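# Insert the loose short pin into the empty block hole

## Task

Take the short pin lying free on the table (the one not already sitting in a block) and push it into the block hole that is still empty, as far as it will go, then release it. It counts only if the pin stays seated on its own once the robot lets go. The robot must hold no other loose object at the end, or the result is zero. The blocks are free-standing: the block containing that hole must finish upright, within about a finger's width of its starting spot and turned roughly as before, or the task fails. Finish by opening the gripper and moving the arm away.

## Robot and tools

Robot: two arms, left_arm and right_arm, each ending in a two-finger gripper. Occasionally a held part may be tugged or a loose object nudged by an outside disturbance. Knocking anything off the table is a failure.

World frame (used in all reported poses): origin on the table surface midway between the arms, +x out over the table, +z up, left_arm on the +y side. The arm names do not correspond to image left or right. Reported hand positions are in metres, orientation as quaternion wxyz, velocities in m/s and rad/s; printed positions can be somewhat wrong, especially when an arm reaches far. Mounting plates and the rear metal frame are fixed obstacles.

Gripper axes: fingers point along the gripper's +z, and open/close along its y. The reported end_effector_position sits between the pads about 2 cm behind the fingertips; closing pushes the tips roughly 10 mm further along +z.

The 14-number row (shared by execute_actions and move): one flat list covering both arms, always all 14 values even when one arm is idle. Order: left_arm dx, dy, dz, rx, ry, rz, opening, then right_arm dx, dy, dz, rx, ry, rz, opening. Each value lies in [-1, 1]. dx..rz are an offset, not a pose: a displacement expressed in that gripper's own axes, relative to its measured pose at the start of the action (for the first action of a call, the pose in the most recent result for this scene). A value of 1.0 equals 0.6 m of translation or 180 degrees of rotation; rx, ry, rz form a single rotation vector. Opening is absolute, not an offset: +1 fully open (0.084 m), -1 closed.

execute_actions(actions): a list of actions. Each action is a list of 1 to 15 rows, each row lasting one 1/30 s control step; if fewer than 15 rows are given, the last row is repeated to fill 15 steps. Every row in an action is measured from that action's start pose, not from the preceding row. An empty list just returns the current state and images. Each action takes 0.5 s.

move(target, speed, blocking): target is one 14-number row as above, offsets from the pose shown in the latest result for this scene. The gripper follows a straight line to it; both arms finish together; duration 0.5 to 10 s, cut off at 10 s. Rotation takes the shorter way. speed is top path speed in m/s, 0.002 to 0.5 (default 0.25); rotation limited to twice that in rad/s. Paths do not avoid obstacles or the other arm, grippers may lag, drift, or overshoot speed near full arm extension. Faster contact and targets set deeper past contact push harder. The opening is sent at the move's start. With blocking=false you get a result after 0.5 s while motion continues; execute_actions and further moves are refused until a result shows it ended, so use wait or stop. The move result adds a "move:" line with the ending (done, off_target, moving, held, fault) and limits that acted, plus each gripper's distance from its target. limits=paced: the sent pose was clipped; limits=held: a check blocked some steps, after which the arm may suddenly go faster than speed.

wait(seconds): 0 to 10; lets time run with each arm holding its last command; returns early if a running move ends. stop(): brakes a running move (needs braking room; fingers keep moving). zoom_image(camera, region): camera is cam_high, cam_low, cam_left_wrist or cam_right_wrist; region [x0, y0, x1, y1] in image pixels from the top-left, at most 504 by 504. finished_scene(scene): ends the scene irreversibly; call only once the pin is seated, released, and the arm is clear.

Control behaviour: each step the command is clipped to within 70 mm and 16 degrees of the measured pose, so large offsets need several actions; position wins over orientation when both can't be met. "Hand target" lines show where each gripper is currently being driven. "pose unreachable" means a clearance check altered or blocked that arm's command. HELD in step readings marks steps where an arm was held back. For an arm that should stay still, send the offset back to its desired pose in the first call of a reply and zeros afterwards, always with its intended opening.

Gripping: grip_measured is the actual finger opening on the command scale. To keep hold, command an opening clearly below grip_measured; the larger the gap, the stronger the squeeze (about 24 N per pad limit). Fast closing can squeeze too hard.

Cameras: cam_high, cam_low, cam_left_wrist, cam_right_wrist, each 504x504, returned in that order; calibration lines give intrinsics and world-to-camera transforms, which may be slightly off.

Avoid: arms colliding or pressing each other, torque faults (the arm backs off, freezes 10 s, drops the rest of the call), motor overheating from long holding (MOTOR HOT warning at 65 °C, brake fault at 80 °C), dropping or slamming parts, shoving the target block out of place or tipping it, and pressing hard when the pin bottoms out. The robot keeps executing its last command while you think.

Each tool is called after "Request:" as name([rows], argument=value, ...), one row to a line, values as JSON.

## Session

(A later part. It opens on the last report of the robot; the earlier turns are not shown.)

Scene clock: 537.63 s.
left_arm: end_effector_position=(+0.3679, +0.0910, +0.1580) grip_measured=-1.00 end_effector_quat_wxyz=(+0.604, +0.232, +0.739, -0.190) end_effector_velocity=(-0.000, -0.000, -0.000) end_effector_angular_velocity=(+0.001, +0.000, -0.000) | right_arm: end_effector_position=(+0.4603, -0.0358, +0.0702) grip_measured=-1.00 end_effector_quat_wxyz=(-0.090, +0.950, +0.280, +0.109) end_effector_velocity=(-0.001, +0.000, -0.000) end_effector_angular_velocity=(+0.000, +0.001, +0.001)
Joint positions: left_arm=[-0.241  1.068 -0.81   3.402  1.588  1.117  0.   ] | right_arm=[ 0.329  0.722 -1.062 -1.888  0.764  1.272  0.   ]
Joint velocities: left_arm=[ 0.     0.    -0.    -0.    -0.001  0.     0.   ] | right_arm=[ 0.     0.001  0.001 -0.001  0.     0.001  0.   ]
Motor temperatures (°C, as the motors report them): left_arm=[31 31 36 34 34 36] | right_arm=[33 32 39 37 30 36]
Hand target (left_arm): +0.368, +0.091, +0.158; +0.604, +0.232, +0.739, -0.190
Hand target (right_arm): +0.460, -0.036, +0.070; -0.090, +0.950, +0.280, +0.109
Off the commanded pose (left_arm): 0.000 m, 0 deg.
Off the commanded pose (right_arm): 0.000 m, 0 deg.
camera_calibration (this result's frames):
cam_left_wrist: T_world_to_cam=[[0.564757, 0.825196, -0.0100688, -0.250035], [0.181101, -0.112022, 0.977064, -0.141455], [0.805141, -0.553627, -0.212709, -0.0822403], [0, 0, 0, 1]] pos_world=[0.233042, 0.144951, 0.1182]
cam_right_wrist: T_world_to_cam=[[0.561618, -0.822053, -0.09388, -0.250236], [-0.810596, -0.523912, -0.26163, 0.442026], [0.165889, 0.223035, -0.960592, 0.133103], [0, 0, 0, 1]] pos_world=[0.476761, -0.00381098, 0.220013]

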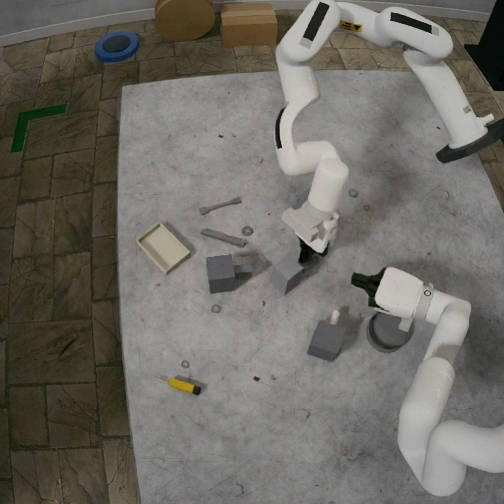

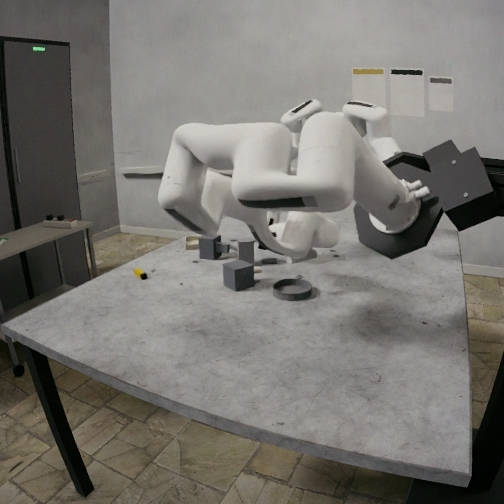

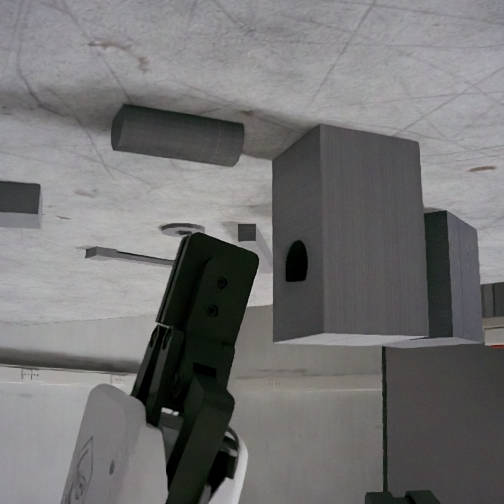

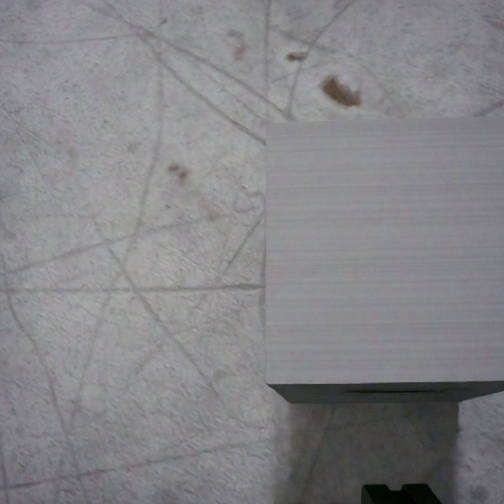

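Request:
zoom_image(camera="cam_left_wrist", region=[95, 85, 265, 185])

Request:
zoom_image(camera="cam_low", region=[235, 235, 295, 285])

Region (95, 85, 265, 185) of cam_left_wrist's 504x504 image, scaled by 2.965, with more detail than that image has; it fills the top 296 rows of this view, and the rest is white.

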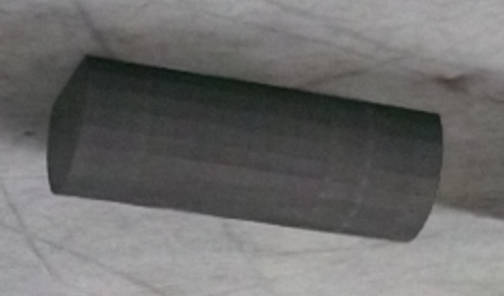

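Region (235, 235, 295, 285) of cam_low's 504x504 image, scaled by 8.400, with more detail than that image has.

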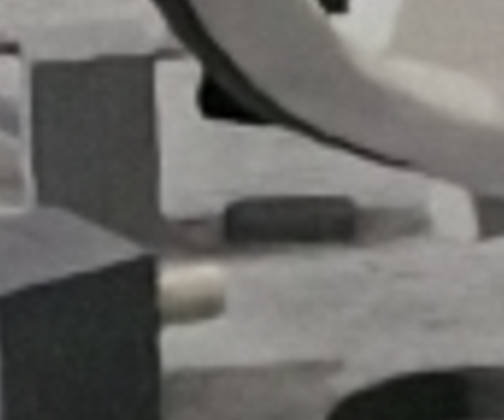

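Request:
move(target=[0,0,0,0,0,0,-1, -0.01025,0.00308,0.06668,-0.03614,-0.06053,0.0034,-0.15], speed=0.1)

Scene clock: 659.07 s.
left_arm: end_effector_position=(+0.3679, +0.0910, +0.1580) grip_measured=-1.00 end_effector_quat_wxyz=(+0.604, +0.232, +0.739, -0.190) end_effector_velocity=(-0.000, -0.000, +0.000) end_effector_angular_velocity=(-0.000, +0.000, -0.001) | right_arm: end_effector_position=(+0.4626, -0.0313, +0.0301) grip_measured=-0.16 end_effector_quat_wxyz=(-0.009, +0.961, +0.275, +0.034) end_effector_velocity=(+0.002, -0.001, +0.000) end_effector_angular_velocity=(-0.004, -0.001, -0.002)
Joint positions: left_arm=[-0.241  1.068 -0.81   3.402  1.588  1.117  0.   ] | right_arm=[ 0.357  0.907 -1.266 -1.663  0.945  1.135  0.037]
Joint velocities: left_arm=[-0.  0.  0. -0. -0. -0.  0.] | right_arm=[ 0.    -0.001 -0.002  0.002  0.004 -0.002  0.   ]
Motor temperatures (°C, as the motors report them): left_arm=[31 31 36 34 34 36] | right_arm=[33 32 39 37 30 36]
Hand target (left_arm): +0.368, +0.091, +0.158; +0.604, +0.232, +0.739, -0.190
Hand target (right_arm): +0.462, -0.031, +0.030; -0.009, +0.961, +0.275, +0.034
Off the commanded pose (left_arm): 0.000 m, 0 deg.
Off the commanded pose (right_arm): 0.000 m, 0 deg.
move: done
camera_calibration (this result's frames):
cam_left_wrist: T_world_to_cam=[[0.564757, 0.825196, -0.0100687, -0.250035], [0.181101, -0.112022, 0.977064, -0.141455], [0.805141, -0.553627, -0.212709, -0.0822403], [0, 0, 0, 1]] pos_world=[0.233042, 0.144951, 0.1182]
cam_right_wrist: T_world_to_cam=[[0.542114, -0.840192, 0.01379, -0.246384], [-0.837513, -0.541577, -0.0725667, 0.441933], [0.0684383, 0.0277901, -0.997268, 0.13333], [0, 0, 0, 1]] pos_world=[0.494568, 0.0286257, 0.168433]

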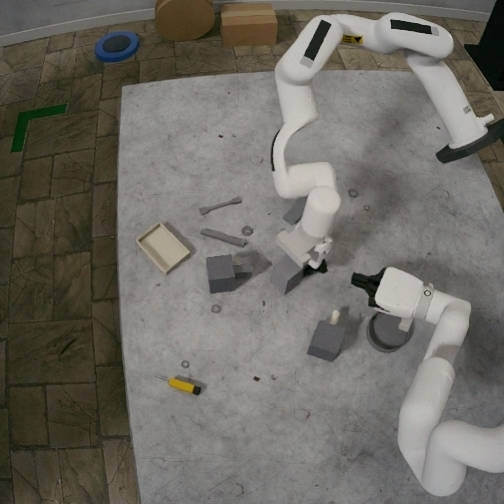

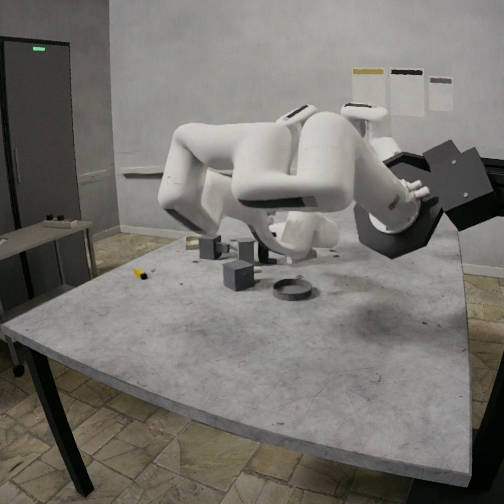

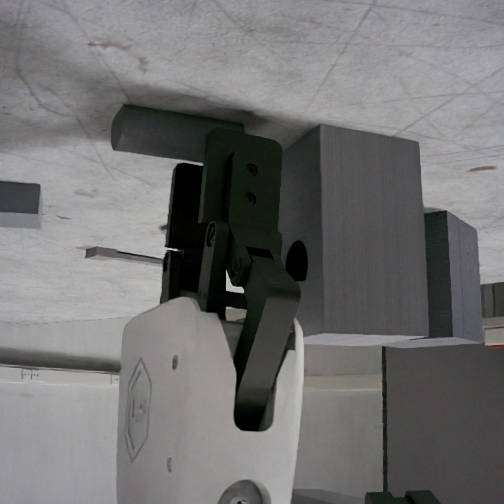

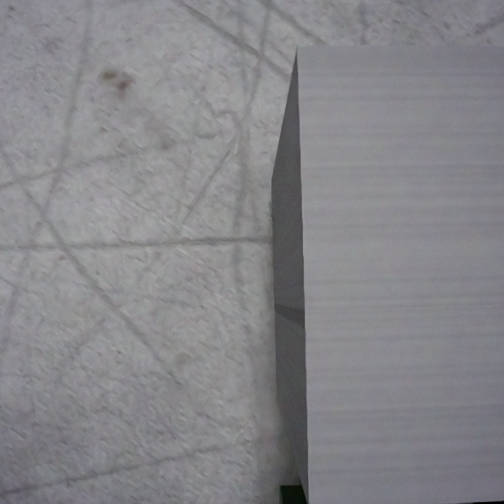

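Request:
execute_actions(actions=[])

Scene clock: 682.50 s.
left_arm: end_effector_position=(+0.3679, +0.0910, +0.1580) grip_measured=-1.00 end_effector_quat_wxyz=(+0.604, +0.232, +0.739, -0.190) end_effector_velocity=(-0.000, -0.000, +0.001) end_effector_angular_velocity=(-0.001, -0.001, -0.000) | right_arm: end_effector_position=(+0.4624, -0.0312, +0.0301) grip_measured=-0.16 end_effector_quat_wxyz=(-0.009, +0.961, +0.275, +0.034) end_effector_velocity=(+0.000, -0.000, -0.000) end_effector_angular_velocity=(-0.001, -0.001, -0.000)
Joint positions: left_arm=[-0.241  1.068 -0.81   3.402  1.588  1.117  0.   ] | right_arm=[ 0.357  0.907 -1.266 -1.663  0.945  1.135  0.037]
Joint velocities: left_arm=[-0.001  0.     0.     0.001  0.001 -0.     0.   ] | right_arm=[-0.    -0.    -0.    -0.     0.001 -0.    -0.   ]
Motor temperatures (°C, as the motors report them): left_arm=[31 31 36 34 34 36] | right_arm=[34 32 39 37 30 36]
Hand target (left_arm): +0.368, +0.091, +0.158; +0.604, +0.232, +0.739, -0.190
Hand target (right_arm): +0.462, -0.031, +0.030; -0.009, +0.961, +0.275, +0.034
Off the commanded pose (left_arm): 0.000 m, 0 deg.
Off the commanded pose (right_arm): 0.000 m, 0 deg.
camera_calibration (this result's frames):
cam_left_wrist: T_world_to_cam=[[0.564757, 0.825196, -0.0100688, -0.250035], [0.181101, -0.112022, 0.977064, -0.141455], [0.805141, -0.553627, -0.21271, -0.0822402], [0, 0, 0, 1]] pos_world=[0.233041, 0.144951, 0.1182]
cam_right_wrist: T_world_to_cam=[[0.542267, -0.840093, 0.0137756, -0.246311], [-0.837436, -0.541737, -0.0722619, 0.4418], [0.0681694, 0.0276491, -0.997291, 0.133382], [0, 0, 0, 1]] pos_world=[0.494453, 0.0287276, 0.168339]

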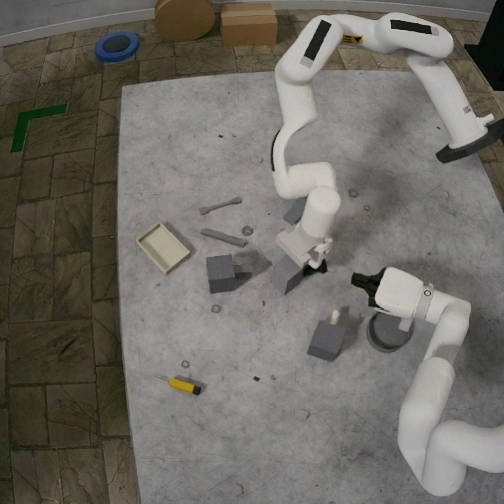

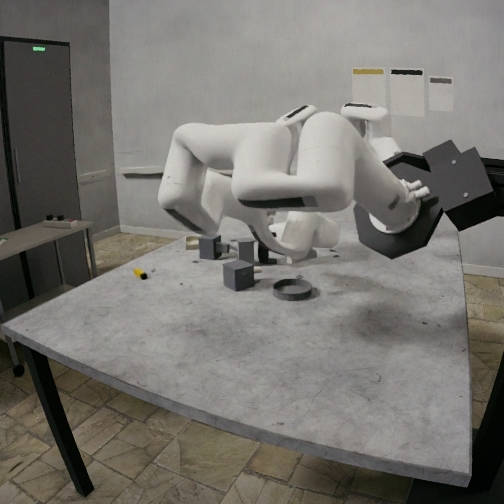

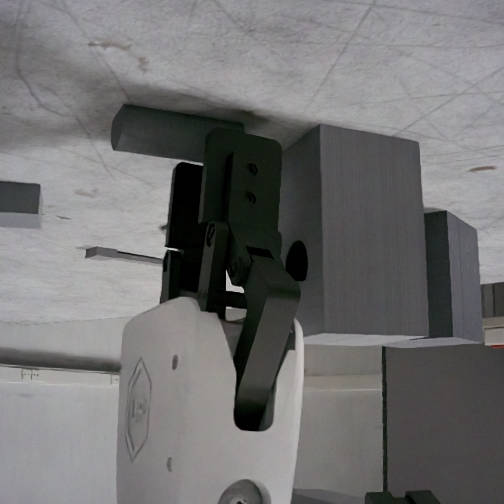

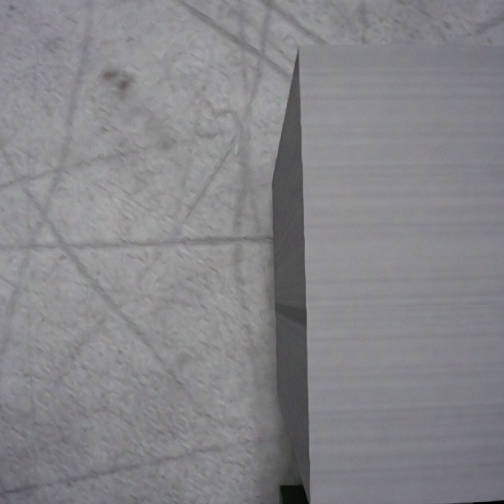

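Request:
zoom_image(camera="cam_left_wrist", region=[100, 90, 340, 330])

Request:
zoom_image(camera="cam_high", region=[190, 150, 400, 360])

Region (100, 90, 340, 330) of cam_left_wrist's 504x504 image, scaled by 2.100, with more detail than that image has.

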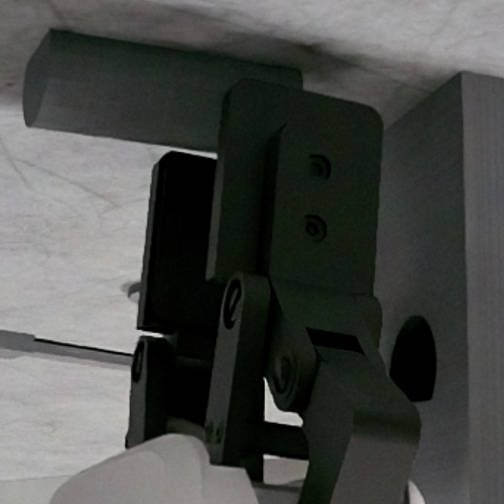

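Region (190, 150, 400, 360) of cam_high's 504x504 image, scaled by 2.400, with more detail than that image has.

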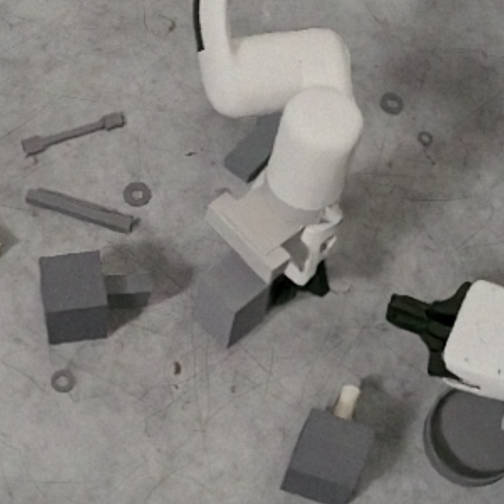

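Request:
move(target=[0,0,0,0,0,0,-1, -0.03458,0,0.01197,0,-0.0222,0,-0.15], speed=0.06)

Scene clock: 803.40 s.
left_arm: end_effector_position=(+0.3679, +0.0910, +0.1580) grip_measured=-1.00 end_effector_quat_wxyz=(+0.604, +0.232, +0.739, -0.190) end_effector_velocity=(-0.001, -0.000, +0.000) end_effector_angular_velocity=(-0.001, -0.001, -0.002) | right_arm: end_effector_position=(+0.4454, -0.0419, +0.0215) grip_measured=-0.16 end_effector_quat_wxyz=(+0.000, +0.961, +0.276, +0.000) end_effector_velocity=(+0.001, -0.001, +0.001) end_effector_angular_velocity=(-0.001, -0.002, +0.001)
Joint positions: left_arm=[-0.241  1.068 -0.81   3.402  1.588  1.117  0.   ] | right_arm=[ 0.345  0.911 -1.257 -1.607  0.972  1.107  0.037]
Joint velocities: left_arm=[-0.    -0.     0.001  0.001 -0.    -0.     0.   ] | right_arm=[ 0.    -0.002 -0.    -0.     0.001 -0.002 -0.   ]
Motor temperatures (°C, as the motors report them): left_arm=[31 31 36 34 34 36] | right_arm=[34 32 39 37 30 36]
Hand target (left_arm): +0.368, +0.091, +0.158; +0.604, +0.232, +0.739, -0.190
Hand target (right_arm): +0.445, -0.042, +0.021; +0.000, +0.961, +0.276, +0.000
Off the commanded pose (left_arm): 0.000 m, 0 deg.
Off the commanded pose (right_arm): 0.000 m, 0 deg.
move: done
camera_calibration (this result's frames):
cam_left_wrist: T_world_to_cam=[[0.564757, 0.825196, -0.010069, -0.250035], [0.181102, -0.112022, 0.977064, -0.141455], [0.805141, -0.553627, -0.21271, -0.0822401], [0, 0, 0, 1]] pos_world=[0.233041, 0.144951, 0.1182]
cam_right_wrist: T_world_to_cam=[[0.543115, -0.839562, 0.0127569, -0.246242], [-0.839607, -0.543187, -0.0027716, 0.420533], [0.00925633, -0.00920553, -0.999915, 0.151067], [0, 0, 0, 1]] pos_world=[0.485422, 0.023083, 0.155361]

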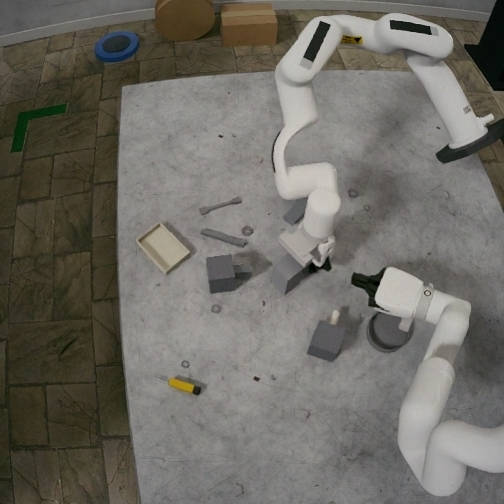

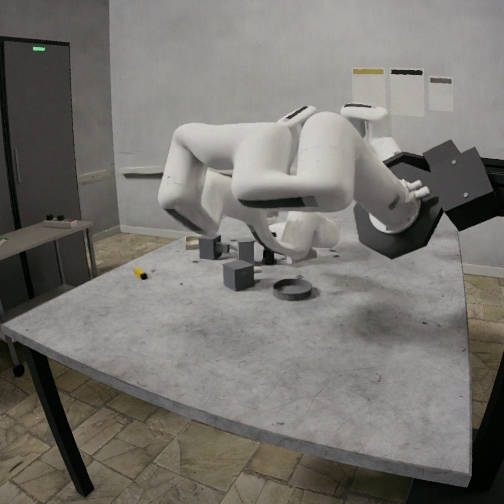

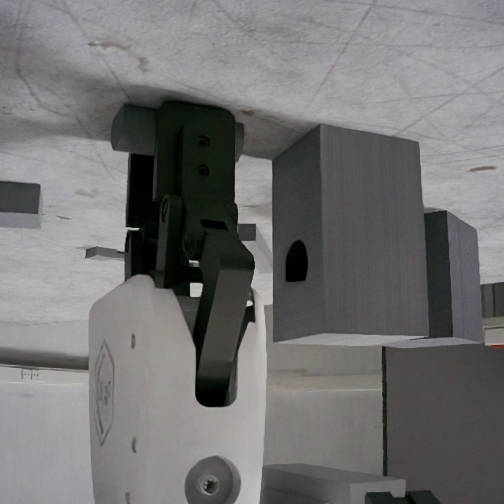

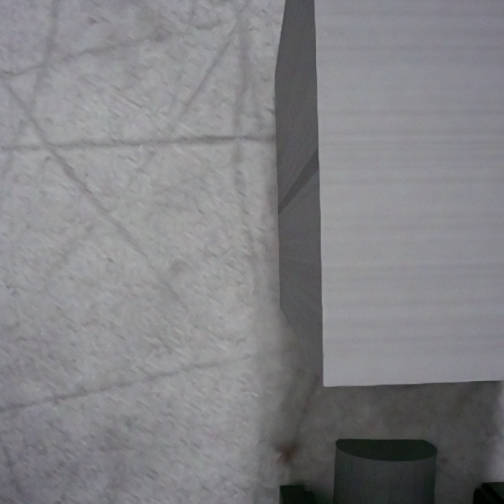

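Request:
execute_actions([
  [[0,0,0,0,0,0,-1,0,0,0,0,0,0,-0.22],[0,0,0,0,0,0,-1,0,0,0,0,0,0,-0.28],[0,0,0,0,0,0,-1,0,0,0,0,0,0,-0.33],[0,0,0,0,0,0,-1,0,0,0,0,0,0,-0.38],[0,0,0,0,0,0,-1,0,0,0,0,0,0,-0.42],[0,0,0,0,0,0,-1,0,0,0,0,0,0,-0.46],[0,0,0,0,0,0,-1,0,0,0,0,0,0,-0.50],[0,0,0,0,0,0,-1,0,0,0,0,0,0,-0.54],[0,0,0,0,0,0,-1,0,0,0,0,0,0,-0.58],[0,0,0,0,0,0,-1,0,0,0,0,0,0,-0.62],[0,0,0,0,0,0,-1,0,0,0,0,0,0,-0.66],[0,0,0,0,0,0,-1,0,0,0,0,0,0,-0.70],[0,0,0,0,0,0,-1,0,0,0,0,0,0,-0.74],[0,0,0,0,0,0,-1,0,0,0,0,0,0,-0.78],[0,0,0,0,0,0,-1,0,0,0,0,0,0,-0.8]],
])

Scene clock: 814.43 s.
left_arm: end_effector_position=(+0.3679, +0.0910, +0.1580) grip_measured=-1.00 end_effector_quat_wxyz=(+0.604, +0.232, +0.739, -0.190) end_effector_velocity=(-0.000, +0.000, -0.000) end_effector_angular_velocity=(+0.000, +0.001, -0.000) | right_arm: end_effector_position=(+0.4452, -0.0417, +0.0216) grip_measured=-0.51 end_effector_quat_wxyz=(+0.000, +0.961, +0.276, +0.000) end_effector_velocity=(+0.002, -0.000, +0.000) end_effector_angular_velocity=(-0.000, -0.002, -0.004)
Joint positions: left_arm=[-0.241  1.068 -0.81   3.402  1.588  1.117  0.   ] | right_arm=[ 0.345  0.911 -1.257 -1.607  0.971  1.107  0.022]
Joint velocities: left_arm=[ 0.    -0.     0.001 -0.    -0.001 -0.     0.   ] | right_arm=[-0.    -0.001 -0.003 -0.001  0.     0.001  0.   ]
Motor temperatures (°C, as the motors report them): left_arm=[31 31 36 34 34 36] | right_arm=[34 32 39 37 30 36]
Hand target (left_arm): +0.368, +0.091, +0.158; +0.604, +0.232, +0.739, -0.190
Hand target (right_arm): +0.445, -0.042, +0.022; +0.000, +0.961, +0.276, +0.000
Off the commanded pose (left_arm): 0.000 m, 0 deg.
Off the commanded pose (right_arm): 0.000 m, 0 deg.
Step readings (end_effector_position):
0: left_arm (+0.3679, +0.0910, +0.1580) | right_arm (+0.4452, -0.0419, +0.0215)
1: left_arm (+0.3679, +0.0910, +0.1580) | right_arm (+0.4453, -0.0419, +0.0215)
2: left_arm (+0.3679, +0.0910, +0.1580) | right_arm (+0.4453, -0.0419, +0.0215)
4: left_arm (+0.3679, +0.0910, +0.1580) | right_arm (+0.4453, -0.0419, +0.0215)
8: left_arm (+0.3679, +0.0910, +0.1580) | right_arm (+0.4451, -0.0417, +0.0216)
15: end_effector_position above
camera_calibration (this result's frames):
cam_left_wrist: T_world_to_cam=[[0.564757, 0.825196, -0.010069, -0.250035], [0.181102, -0.112022, 0.977064, -0.141455], [0.805141, -0.553627, -0.21271, -0.0822401], [0, 0, 0, 1]] pos_world=[0.233041, 0.144951, 0.1182]
cam_right_wrist: T_world_to_cam=[[0.543396, -0.839384, 0.0124556, -0.246134], [-0.839426, -0.543466, -0.0028207, 0.420383], [0.00913683, -0.00892278, -0.999918, 0.151202], [0, 0, 0, 1]] pos_world=[0.485247, 0.0232116, 0.155441]

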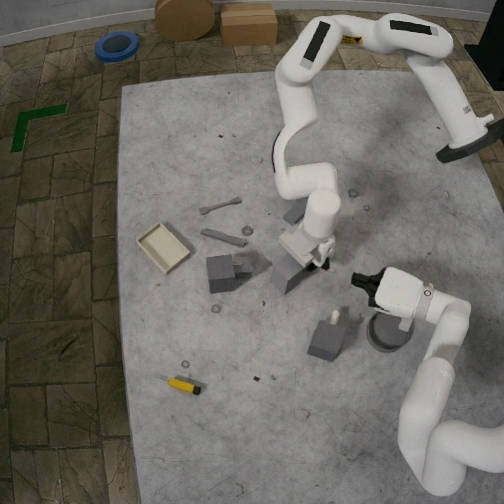

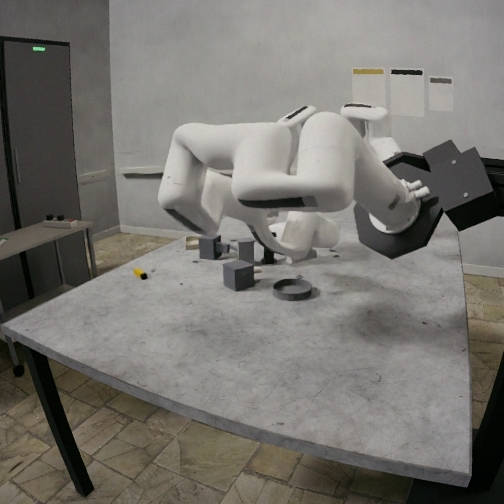

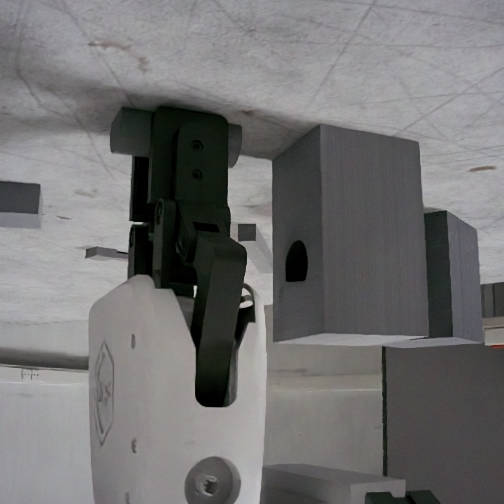

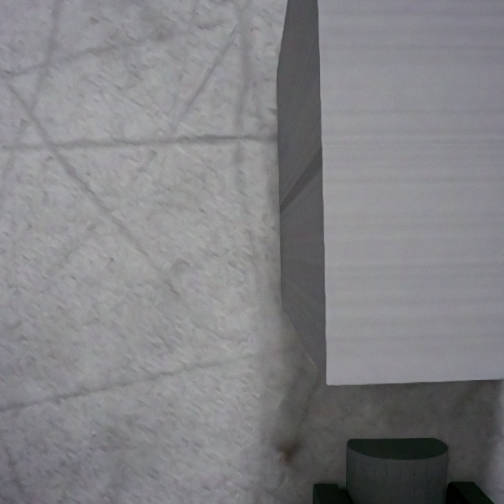

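Gripped. Now slide and yaw it to the flip spot.

Request:
move(target=[0,0,0,0,0,0,-1, -0.0582,0.0388,0,0,0,-0.3222,-0.8], speed=0.25)

Scene clock: 829.00 s.
left_arm: end_effector_position=(+0.3679, +0.0910, +0.1580) grip_measured=-1.00 end_effector_quat_wxyz=(+0.604, +0.232, +0.739, -0.190) end_effector_velocity=(-0.001, -0.000, -0.000) end_effector_angular_velocity=(+0.000, +0.002, -0.001) | right_arm: end_effector_position=(+0.4279, -0.0799, +0.0215) grip_measured=-0.51 end_effector_quat_wxyz=(+0.000, +0.707, +0.707, +0.000) end_effector_velocity=(+0.000, -0.000, +0.000) end_effector_angular_velocity=(+0.000, +0.000, +0.003)
Joint positions: left_arm=[-0.241  1.068 -0.81   3.402  1.588  1.117  0.   ] | right_arm=[ 0.295  0.798 -1.113 -1.677  0.957  0.134  0.022]
Joint velocities: left_arm=[-0.     0.     0.001 -0.001 -0.001 -0.     0.   ] | right_arm=[-0.    -0.001  0.     0.001 -0.001 -0.004 -0.   ]
Motor temperatures (°C, as the motors report them): left_arm=[31 31 36 34 34 36] | right_arm=[34 32 39 37 30 36]
Hand target (left_arm): +0.368, +0.091, +0.158; +0.604, +0.232, +0.739, -0.190
Hand target (right_arm): +0.428, -0.080, +0.022; +0.000, +0.707, +0.707, +0.000
Off the commanded pose (left_arm): 0.000 m, 0 deg.
Off the commanded pose (right_arm): 0.000 m, 0 deg.
move: done
camera_calibration (this result's frames):
cam_left_wrist: T_world_to_cam=[[0.564757, 0.825196, -0.0100689, -0.250035], [0.181101, -0.112022, 0.977064, -0.141455], [0.805141, -0.553627, -0.21271, -0.0822401], [0, 0, 0, 1]] pos_world=[0.233041, 0.144951, 0.1182]
cam_right_wrist: T_world_to_cam=[[0.9998, 0.0156757, 0.0124239, -0.395738], [0.015705, -0.999874, -0.0022627, -0.0172861], [0.0123868, 0.00245737, -0.99992, 0.150446], [0, 0, 0, 1]] pos_world=[0.394067, -0.0114501, 0.155311]

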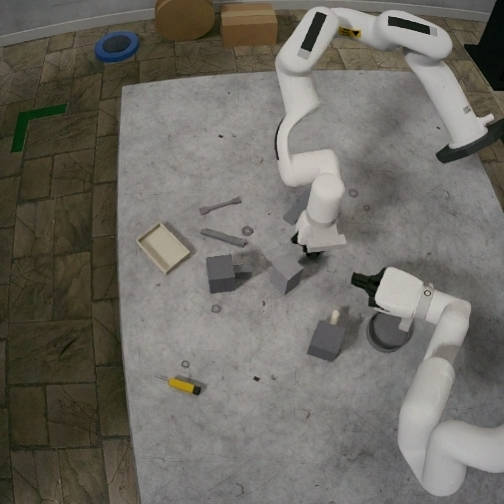

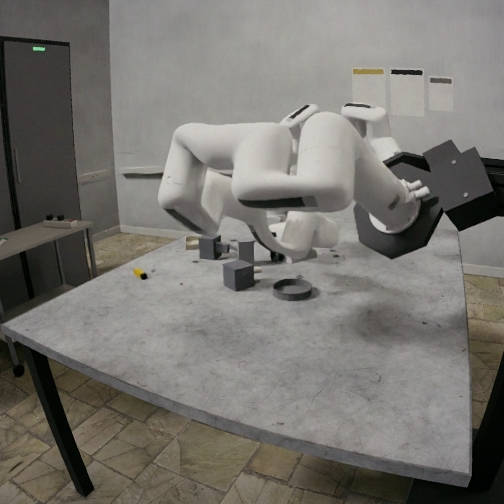

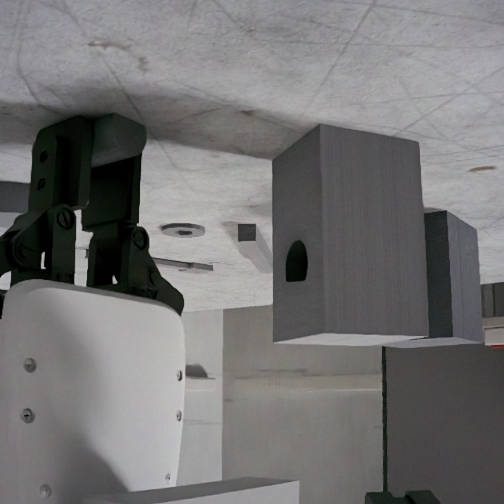

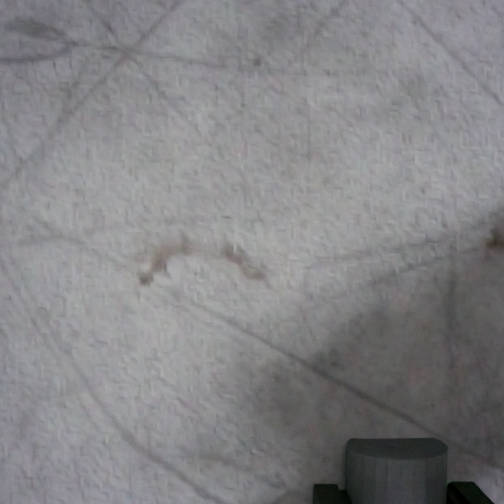

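Request:
execute_actions([
  [[0,0,0,0,0,0,-1,0,0,0,0,0,0,-0.45],[0,0,0,0,0,0,-1,0,0,0,0,0,0,-0.3],[0,0,0,0,0,0,-1,0,0,0,0,0,0,-0.1],[0,0,0,0,0,0,-1,0,0,0,0,0,0,0.1],[0,0,0,0,0,0,-1,0,0,0,0,0,0,0.3],[0,0,0,0,0,0,-1,0,0,0,0,0,0,0.5],[0,0,0,0,0,0,-1,0,0,0,0,0,0,0.7],[0,0,0,0,0,0,-1,0,0,0,0,0,0,0.8]],
])

Request:
move(target=[0,0,0,0,0,0,-1, -0.00267,0.01333,-0.0005,0.0654,-0.0654,0.4969,0.8], speed=0.3)

Scene clock: 859.27 s.
left_arm: end_effector_position=(+0.3679, +0.0910, +0.1580) grip_measured=-1.00 end_effector_quat_wxyz=(+0.604, +0.232, +0.739, -0.190) end_effector_velocity=(-0.000, -0.000, +0.000) end_effector_angular_velocity=(-0.001, -0.001, -0.001) | right_arm: end_effector_position=(+0.4279, -0.0800, +0.0215) grip_measured=+0.80 end_effector_quat_wxyz=(+0.000, +0.707, +0.707, +0.000) end_effector_velocity=(-0.001, -0.000, -0.000) end_effector_angular_velocity=(-0.002, +0.001, -0.000)
Joint positions: left_arm=[-0.241  1.068 -0.81   3.402  1.588  1.117  0.   ] | right_arm=[ 0.295  0.798 -1.113 -1.677  0.957  0.134  0.076]
Joint velocities: left_arm=[ 0.    -0.     0.001  0.002  0.    -0.     0.   ] | right_arm=[-0.     0.     0.001  0.     0.002  0.001  0.   ]
Motor temperatures (°C, as the motors report them): left_arm=[31 31 36 34 34 36] | right_arm=[34 32 39 37 30 36]
Hand target (left_arm): +0.368, +0.091, +0.158; +0.604, +0.232, +0.739, -0.190
Hand target (right_arm): +0.428, -0.080, +0.021; +0.000, +0.707, +0.707, +0.000
Off the commanded pose (left_arm): 0.000 m, 0 deg.
Off the commanded pose (right_arm): 0.000 m, 0 deg.
Step readings (end_effector_position):
0: left_arm (+0.3679, +0.0910, +0.1580) | right_arm (+0.4279, -0.0799, +0.0215)
1: left_arm (+0.3679, +0.0910, +0.1580) | right_arm (+0.4279, -0.0799, +0.0215)
2: left_arm (+0.3679, +0.0910, +0.1580) | right_arm (+0.4279, -0.0799, +0.0215)
4: left_arm (+0.3679, +0.0910, +0.1580) | right_arm (+0.4281, -0.0802, +0.0214)
8: left_arm (+0.3679, +0.0910, +0.1580) | right_arm (+0.4281, -0.0801, +0.0214)
15: end_effector_position above
camera_calibration (this result's frames):
cam_left_wrist: T_world_to_cam=[[0.564757, 0.825196, -0.010069, -0.250035], [0.181102, -0.112022, 0.977064, -0.141455], [0.805141, -0.553627, -0.21271, -0.0822402], [0, 0, 0, 1]] pos_world=[0.233042, 0.144951, 0.1182]
cam_right_wrist: T_world_to_cam=[[0.999801, 0.0156097, 0.0124464, -0.395776], [0.015638, -0.999875, -0.00218343, -0.0173007], [0.0124107, 0.00237763, -0.99992, 0.150415], [0, 0, 0, 1]] pos_world=[0.394101, -0.0114782, 0.155291]

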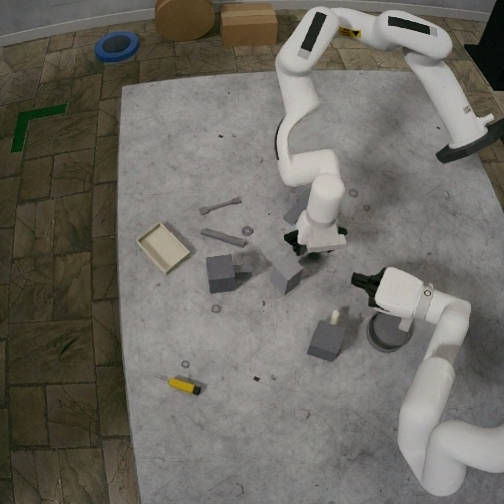

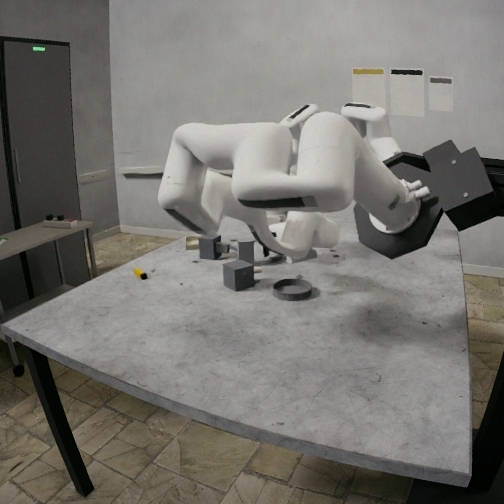

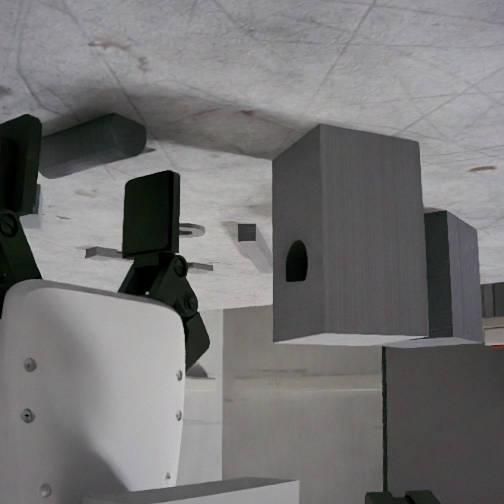

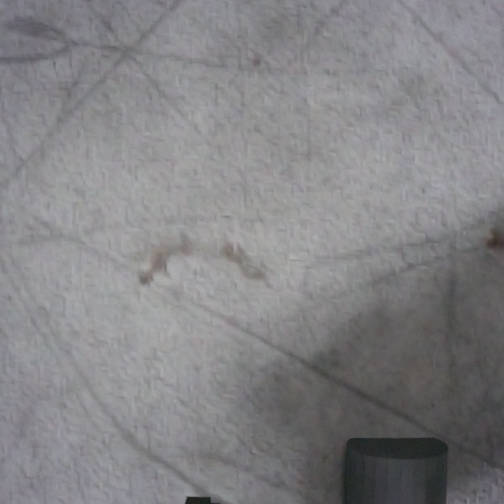

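Scene clock: 862.30 s.
left_arm: end_effector_position=(+0.3679, +0.0910, +0.1580) grip_measured=-1.00 end_effector_quat_wxyz=(+0.604, +0.232, +0.739, -0.190) end_effector_velocity=(+0.000, +0.000, -0.000) end_effector_angular_velocity=(-0.001, +0.000, +0.001) | right_arm: end_effector_position=(+0.4354, -0.0816, +0.0217) grip_measured=+0.80 end_effector_quat_wxyz=(+0.000, +0.991, +0.001, -0.131) end_effector_velocity=(-0.000, -0.000, -0.000) end_effector_angular_velocity=(-0.001, -0.000, -0.002)
Joint positions: left_arm=[-0.241  1.068 -0.81   3.402  1.588  1.117  0.   ] | right_arm=[ 0.29   0.835 -1.283 -1.269  0.98   1.358  0.077]
Joint velocities: left_arm=[ 0.001  0.    -0.     0.001  0.001 -0.     0.   ] | right_arm=[-0.     0.     0.    -0.001  0.     0.003 -0.   ]
Motor temperatures (°C, as the motors report them): left_arm=[31 31 36 34 34 36] | right_arm=[34 32 39 37 30 36]
Hand target (left_arm): +0.368, +0.091, +0.158; +0.604, +0.232, +0.739, -0.190
Hand target (right_arm): +0.436, -0.082, +0.022; +0.000, +0.991, +0.000, -0.131
Off the commanded pose (left_arm): 0.000 m, 0 deg.
Off the commanded pose (right_arm): 0.000 m, 0 deg.
move: done
camera_calibration (this result's frames):
cam_left_wrist: T_world_to_cam=[[0.564757, 0.825196, -0.0100689, -0.250035], [0.181101, -0.112022, 0.977064, -0.141455], [0.805141, -0.553627, -0.21271, -0.0822402], [0, 0, 0, 1]] pos_world=[0.233042, 0.144951, 0.1182]
cam_right_wrist: T_world_to_cam=[[0.019629, -0.999774, 0.00810677, -0.0592293], [-0.966283, -0.0168882, 0.256927, 0.483084], [-0.256732, -0.0128767, -0.966397, 0.265798], [0, 0, 0, 1]] pos_world=[0.536198, -0.047635, 0.133229]

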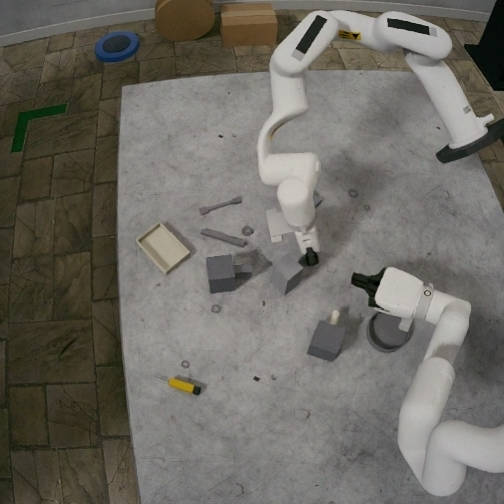

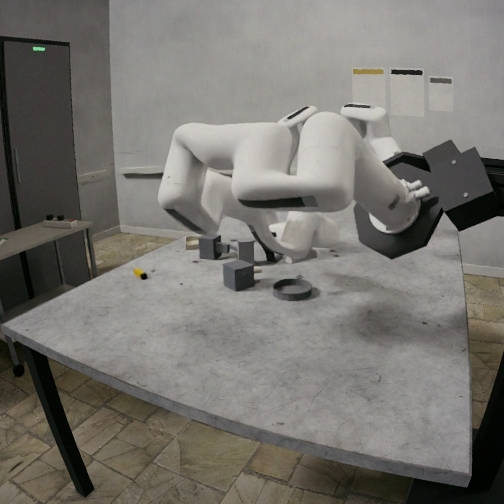

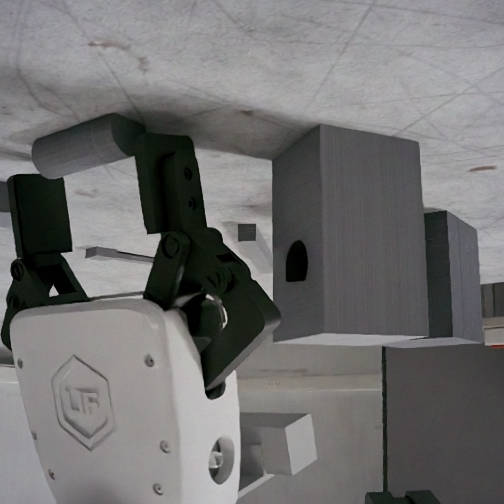

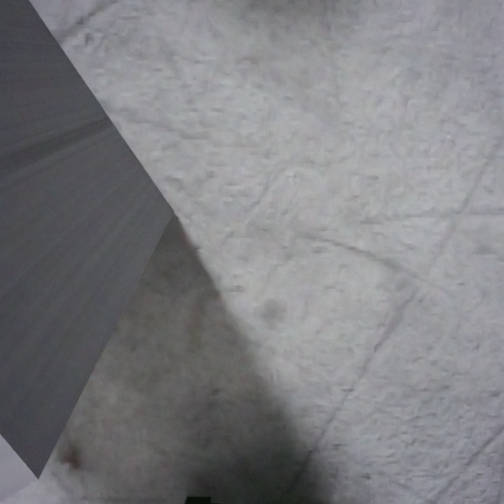

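Request:
execute_actions([
  [[0,0,0,0,0,0,-1,0,0,0,0,0,0,0.72],[0,0,0,0,0,0,-1,0,0,0,0,0,0,0.64],[0,0,0,0,0,0,-1,0,0,0,0,0,0,0.56],[0,0,0,0,0,0,-1,0,0,0,0,0,0,0.49],[0,0,0,0,0,0,-1,0,0,0,0,0,0,0.43],[0,0,0,0,0,0,-1,0,0,0,0,0,0,0.38],[0,0,0,0,0,0,-1,0,0,0,0,0,0,0.34],[0,0,0,0,0,0,-1,0,0,0,0,0,0,0.30],[0,0,0,0,0,0,-1,0,0,0,0,0,0,0.27],[0,0,0,0,0,0,-1,0,0,0,0,0,0,0.24],[0,0,0,0,0,0,-1,0,0,0,0,0,0,0.20],[0,0,0,0,0,0,-1,0,0,0,0,0,0,0.15],[0,0,0,0,0,0,-1,0,0,0,0,0,0,0.08],[0,0,0,0,0,0,-1,0,0,0,0,0,0,0.0],[0,0,0,0,0,0,-1,0,0,0,0,0,0,-0.1]],
])

Request:
zoom_image(camera="cam_left_wrist", region=[0, 90, 220, 280])

Scene clock: 877.90 s.
left_arm: end_effector_position=(+0.3679, +0.0910, +0.1580) grip_measured=-1.00 end_effector_quat_wxyz=(+0.604, +0.232, +0.739, -0.190) end_effector_velocity=(-0.001, -0.000, +0.000) end_effector_angular_velocity=(-0.001, +0.001, -0.001) | right_arm: end_effector_position=(+0.4355, -0.0816, +0.0218) grip_measured=+0.20 end_effector_quat_wxyz=(+0.000, +0.991, +0.001, -0.131) end_effector_velocity=(-0.001, +0.000, -0.000) end_effector_angular_velocity=(-0.000, +0.001, +0.001)
Joint positions: left_arm=[-0.241  1.068 -0.81   3.402  1.588  1.117  0.   ] | right_arm=[ 0.29   0.835 -1.283 -1.269  0.98   1.358  0.053]
Joint velocities: left_arm=[-0.001 -0.     0.003 -0.     0.001 -0.001  0.   ] | right_arm=[-0.     0.001 -0.     0.     0.    -0.     0.   ]
Motor temperatures (°C, as the motors report them): left_arm=[31 31 36 34 34 36] | right_arm=[34 32 39 37 30 36]
Hand target (left_arm): +0.368, +0.091, +0.158; +0.604, +0.232, +0.739, -0.190
Hand target (right_arm): +0.435, -0.082, +0.022; +0.000, +0.991, +0.001, -0.131
Off the commanded pose (left_arm): 0.000 m, 0 deg.
Off the commanded pose (right_arm): 0.000 m, 0 deg.
Step readings (end_effector_position):
0: left_arm (+0.3679, +0.0910, +0.1580) | right_arm (+0.4356, -0.0817, +0.0217)
1: left_arm (+0.3679, +0.0910, +0.1580) | right_arm (+0.4356, -0.0817, +0.0217)
2: left_arm (+0.3679, +0.0910, +0.1580) | right_arm (+0.4356, -0.0817, +0.0217)
4: left_arm (+0.3679, +0.0910, +0.1580) | right_arm (+0.4355, -0.0816, +0.0217)
8: left_arm (+0.3679, +0.0910, +0.1580) | right_arm (+0.4354, -0.0816, +0.0217)
15: end_effector_position above
camera_calibration (this result's frames):
cam_left_wrist: T_world_to_cam=[[0.564757, 0.825196, -0.0100689, -0.250035], [0.181102, -0.112022, 0.977064, -0.141455], [0.805141, -0.553627, -0.21271, -0.0822401], [0, 0, 0, 1]] pos_world=[0.233041, 0.144951, 0.1182]
cam_right_wrist: T_world_to_cam=[[0.0195735, -0.999776, 0.00804539, -0.0591786], [-0.966318, -0.0168519, 0.2568, 0.483159], [-0.256606, -0.0128009, -0.966431, 0.265814], [0, 0, 0, 1]] pos_world=[0.536253, -0.0476205, 0.133292]

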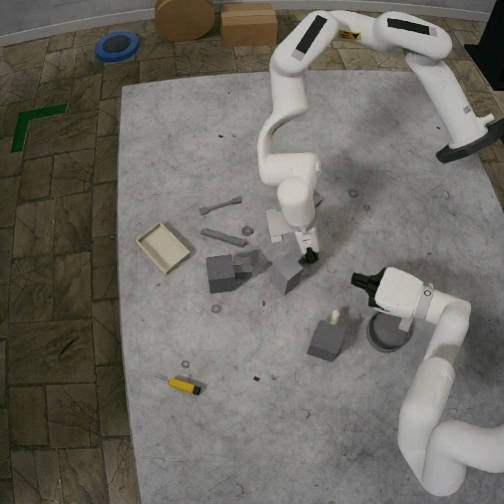

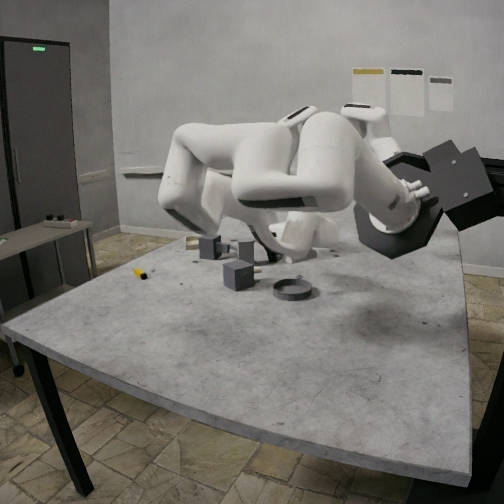

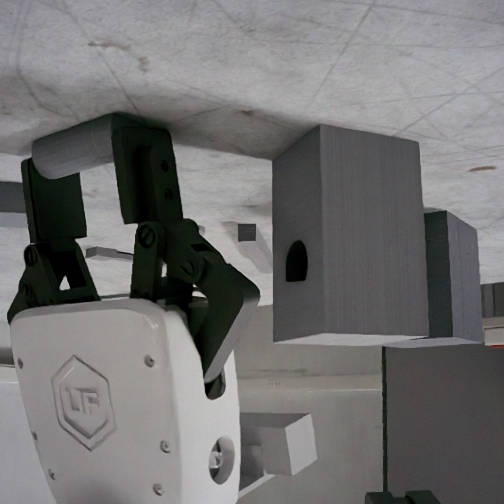

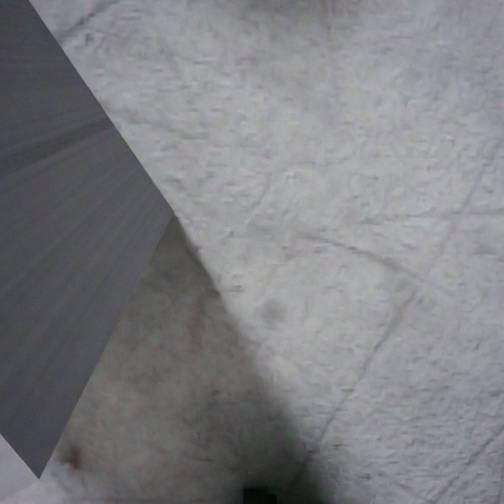

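Region (0, 90, 220, 280) of cam_left_wrist's 504x504 image, scaled by 2.291, with more detail than that image has; it fills the top 435 rows of this view, and the rest is white.

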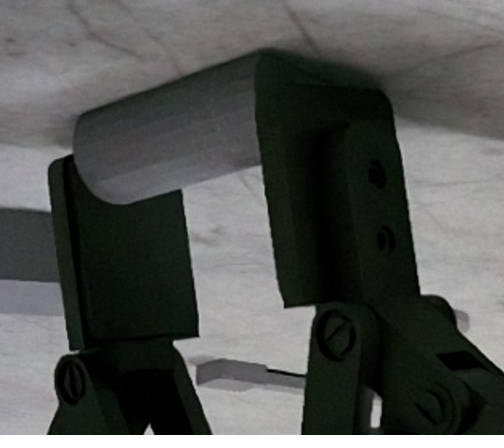

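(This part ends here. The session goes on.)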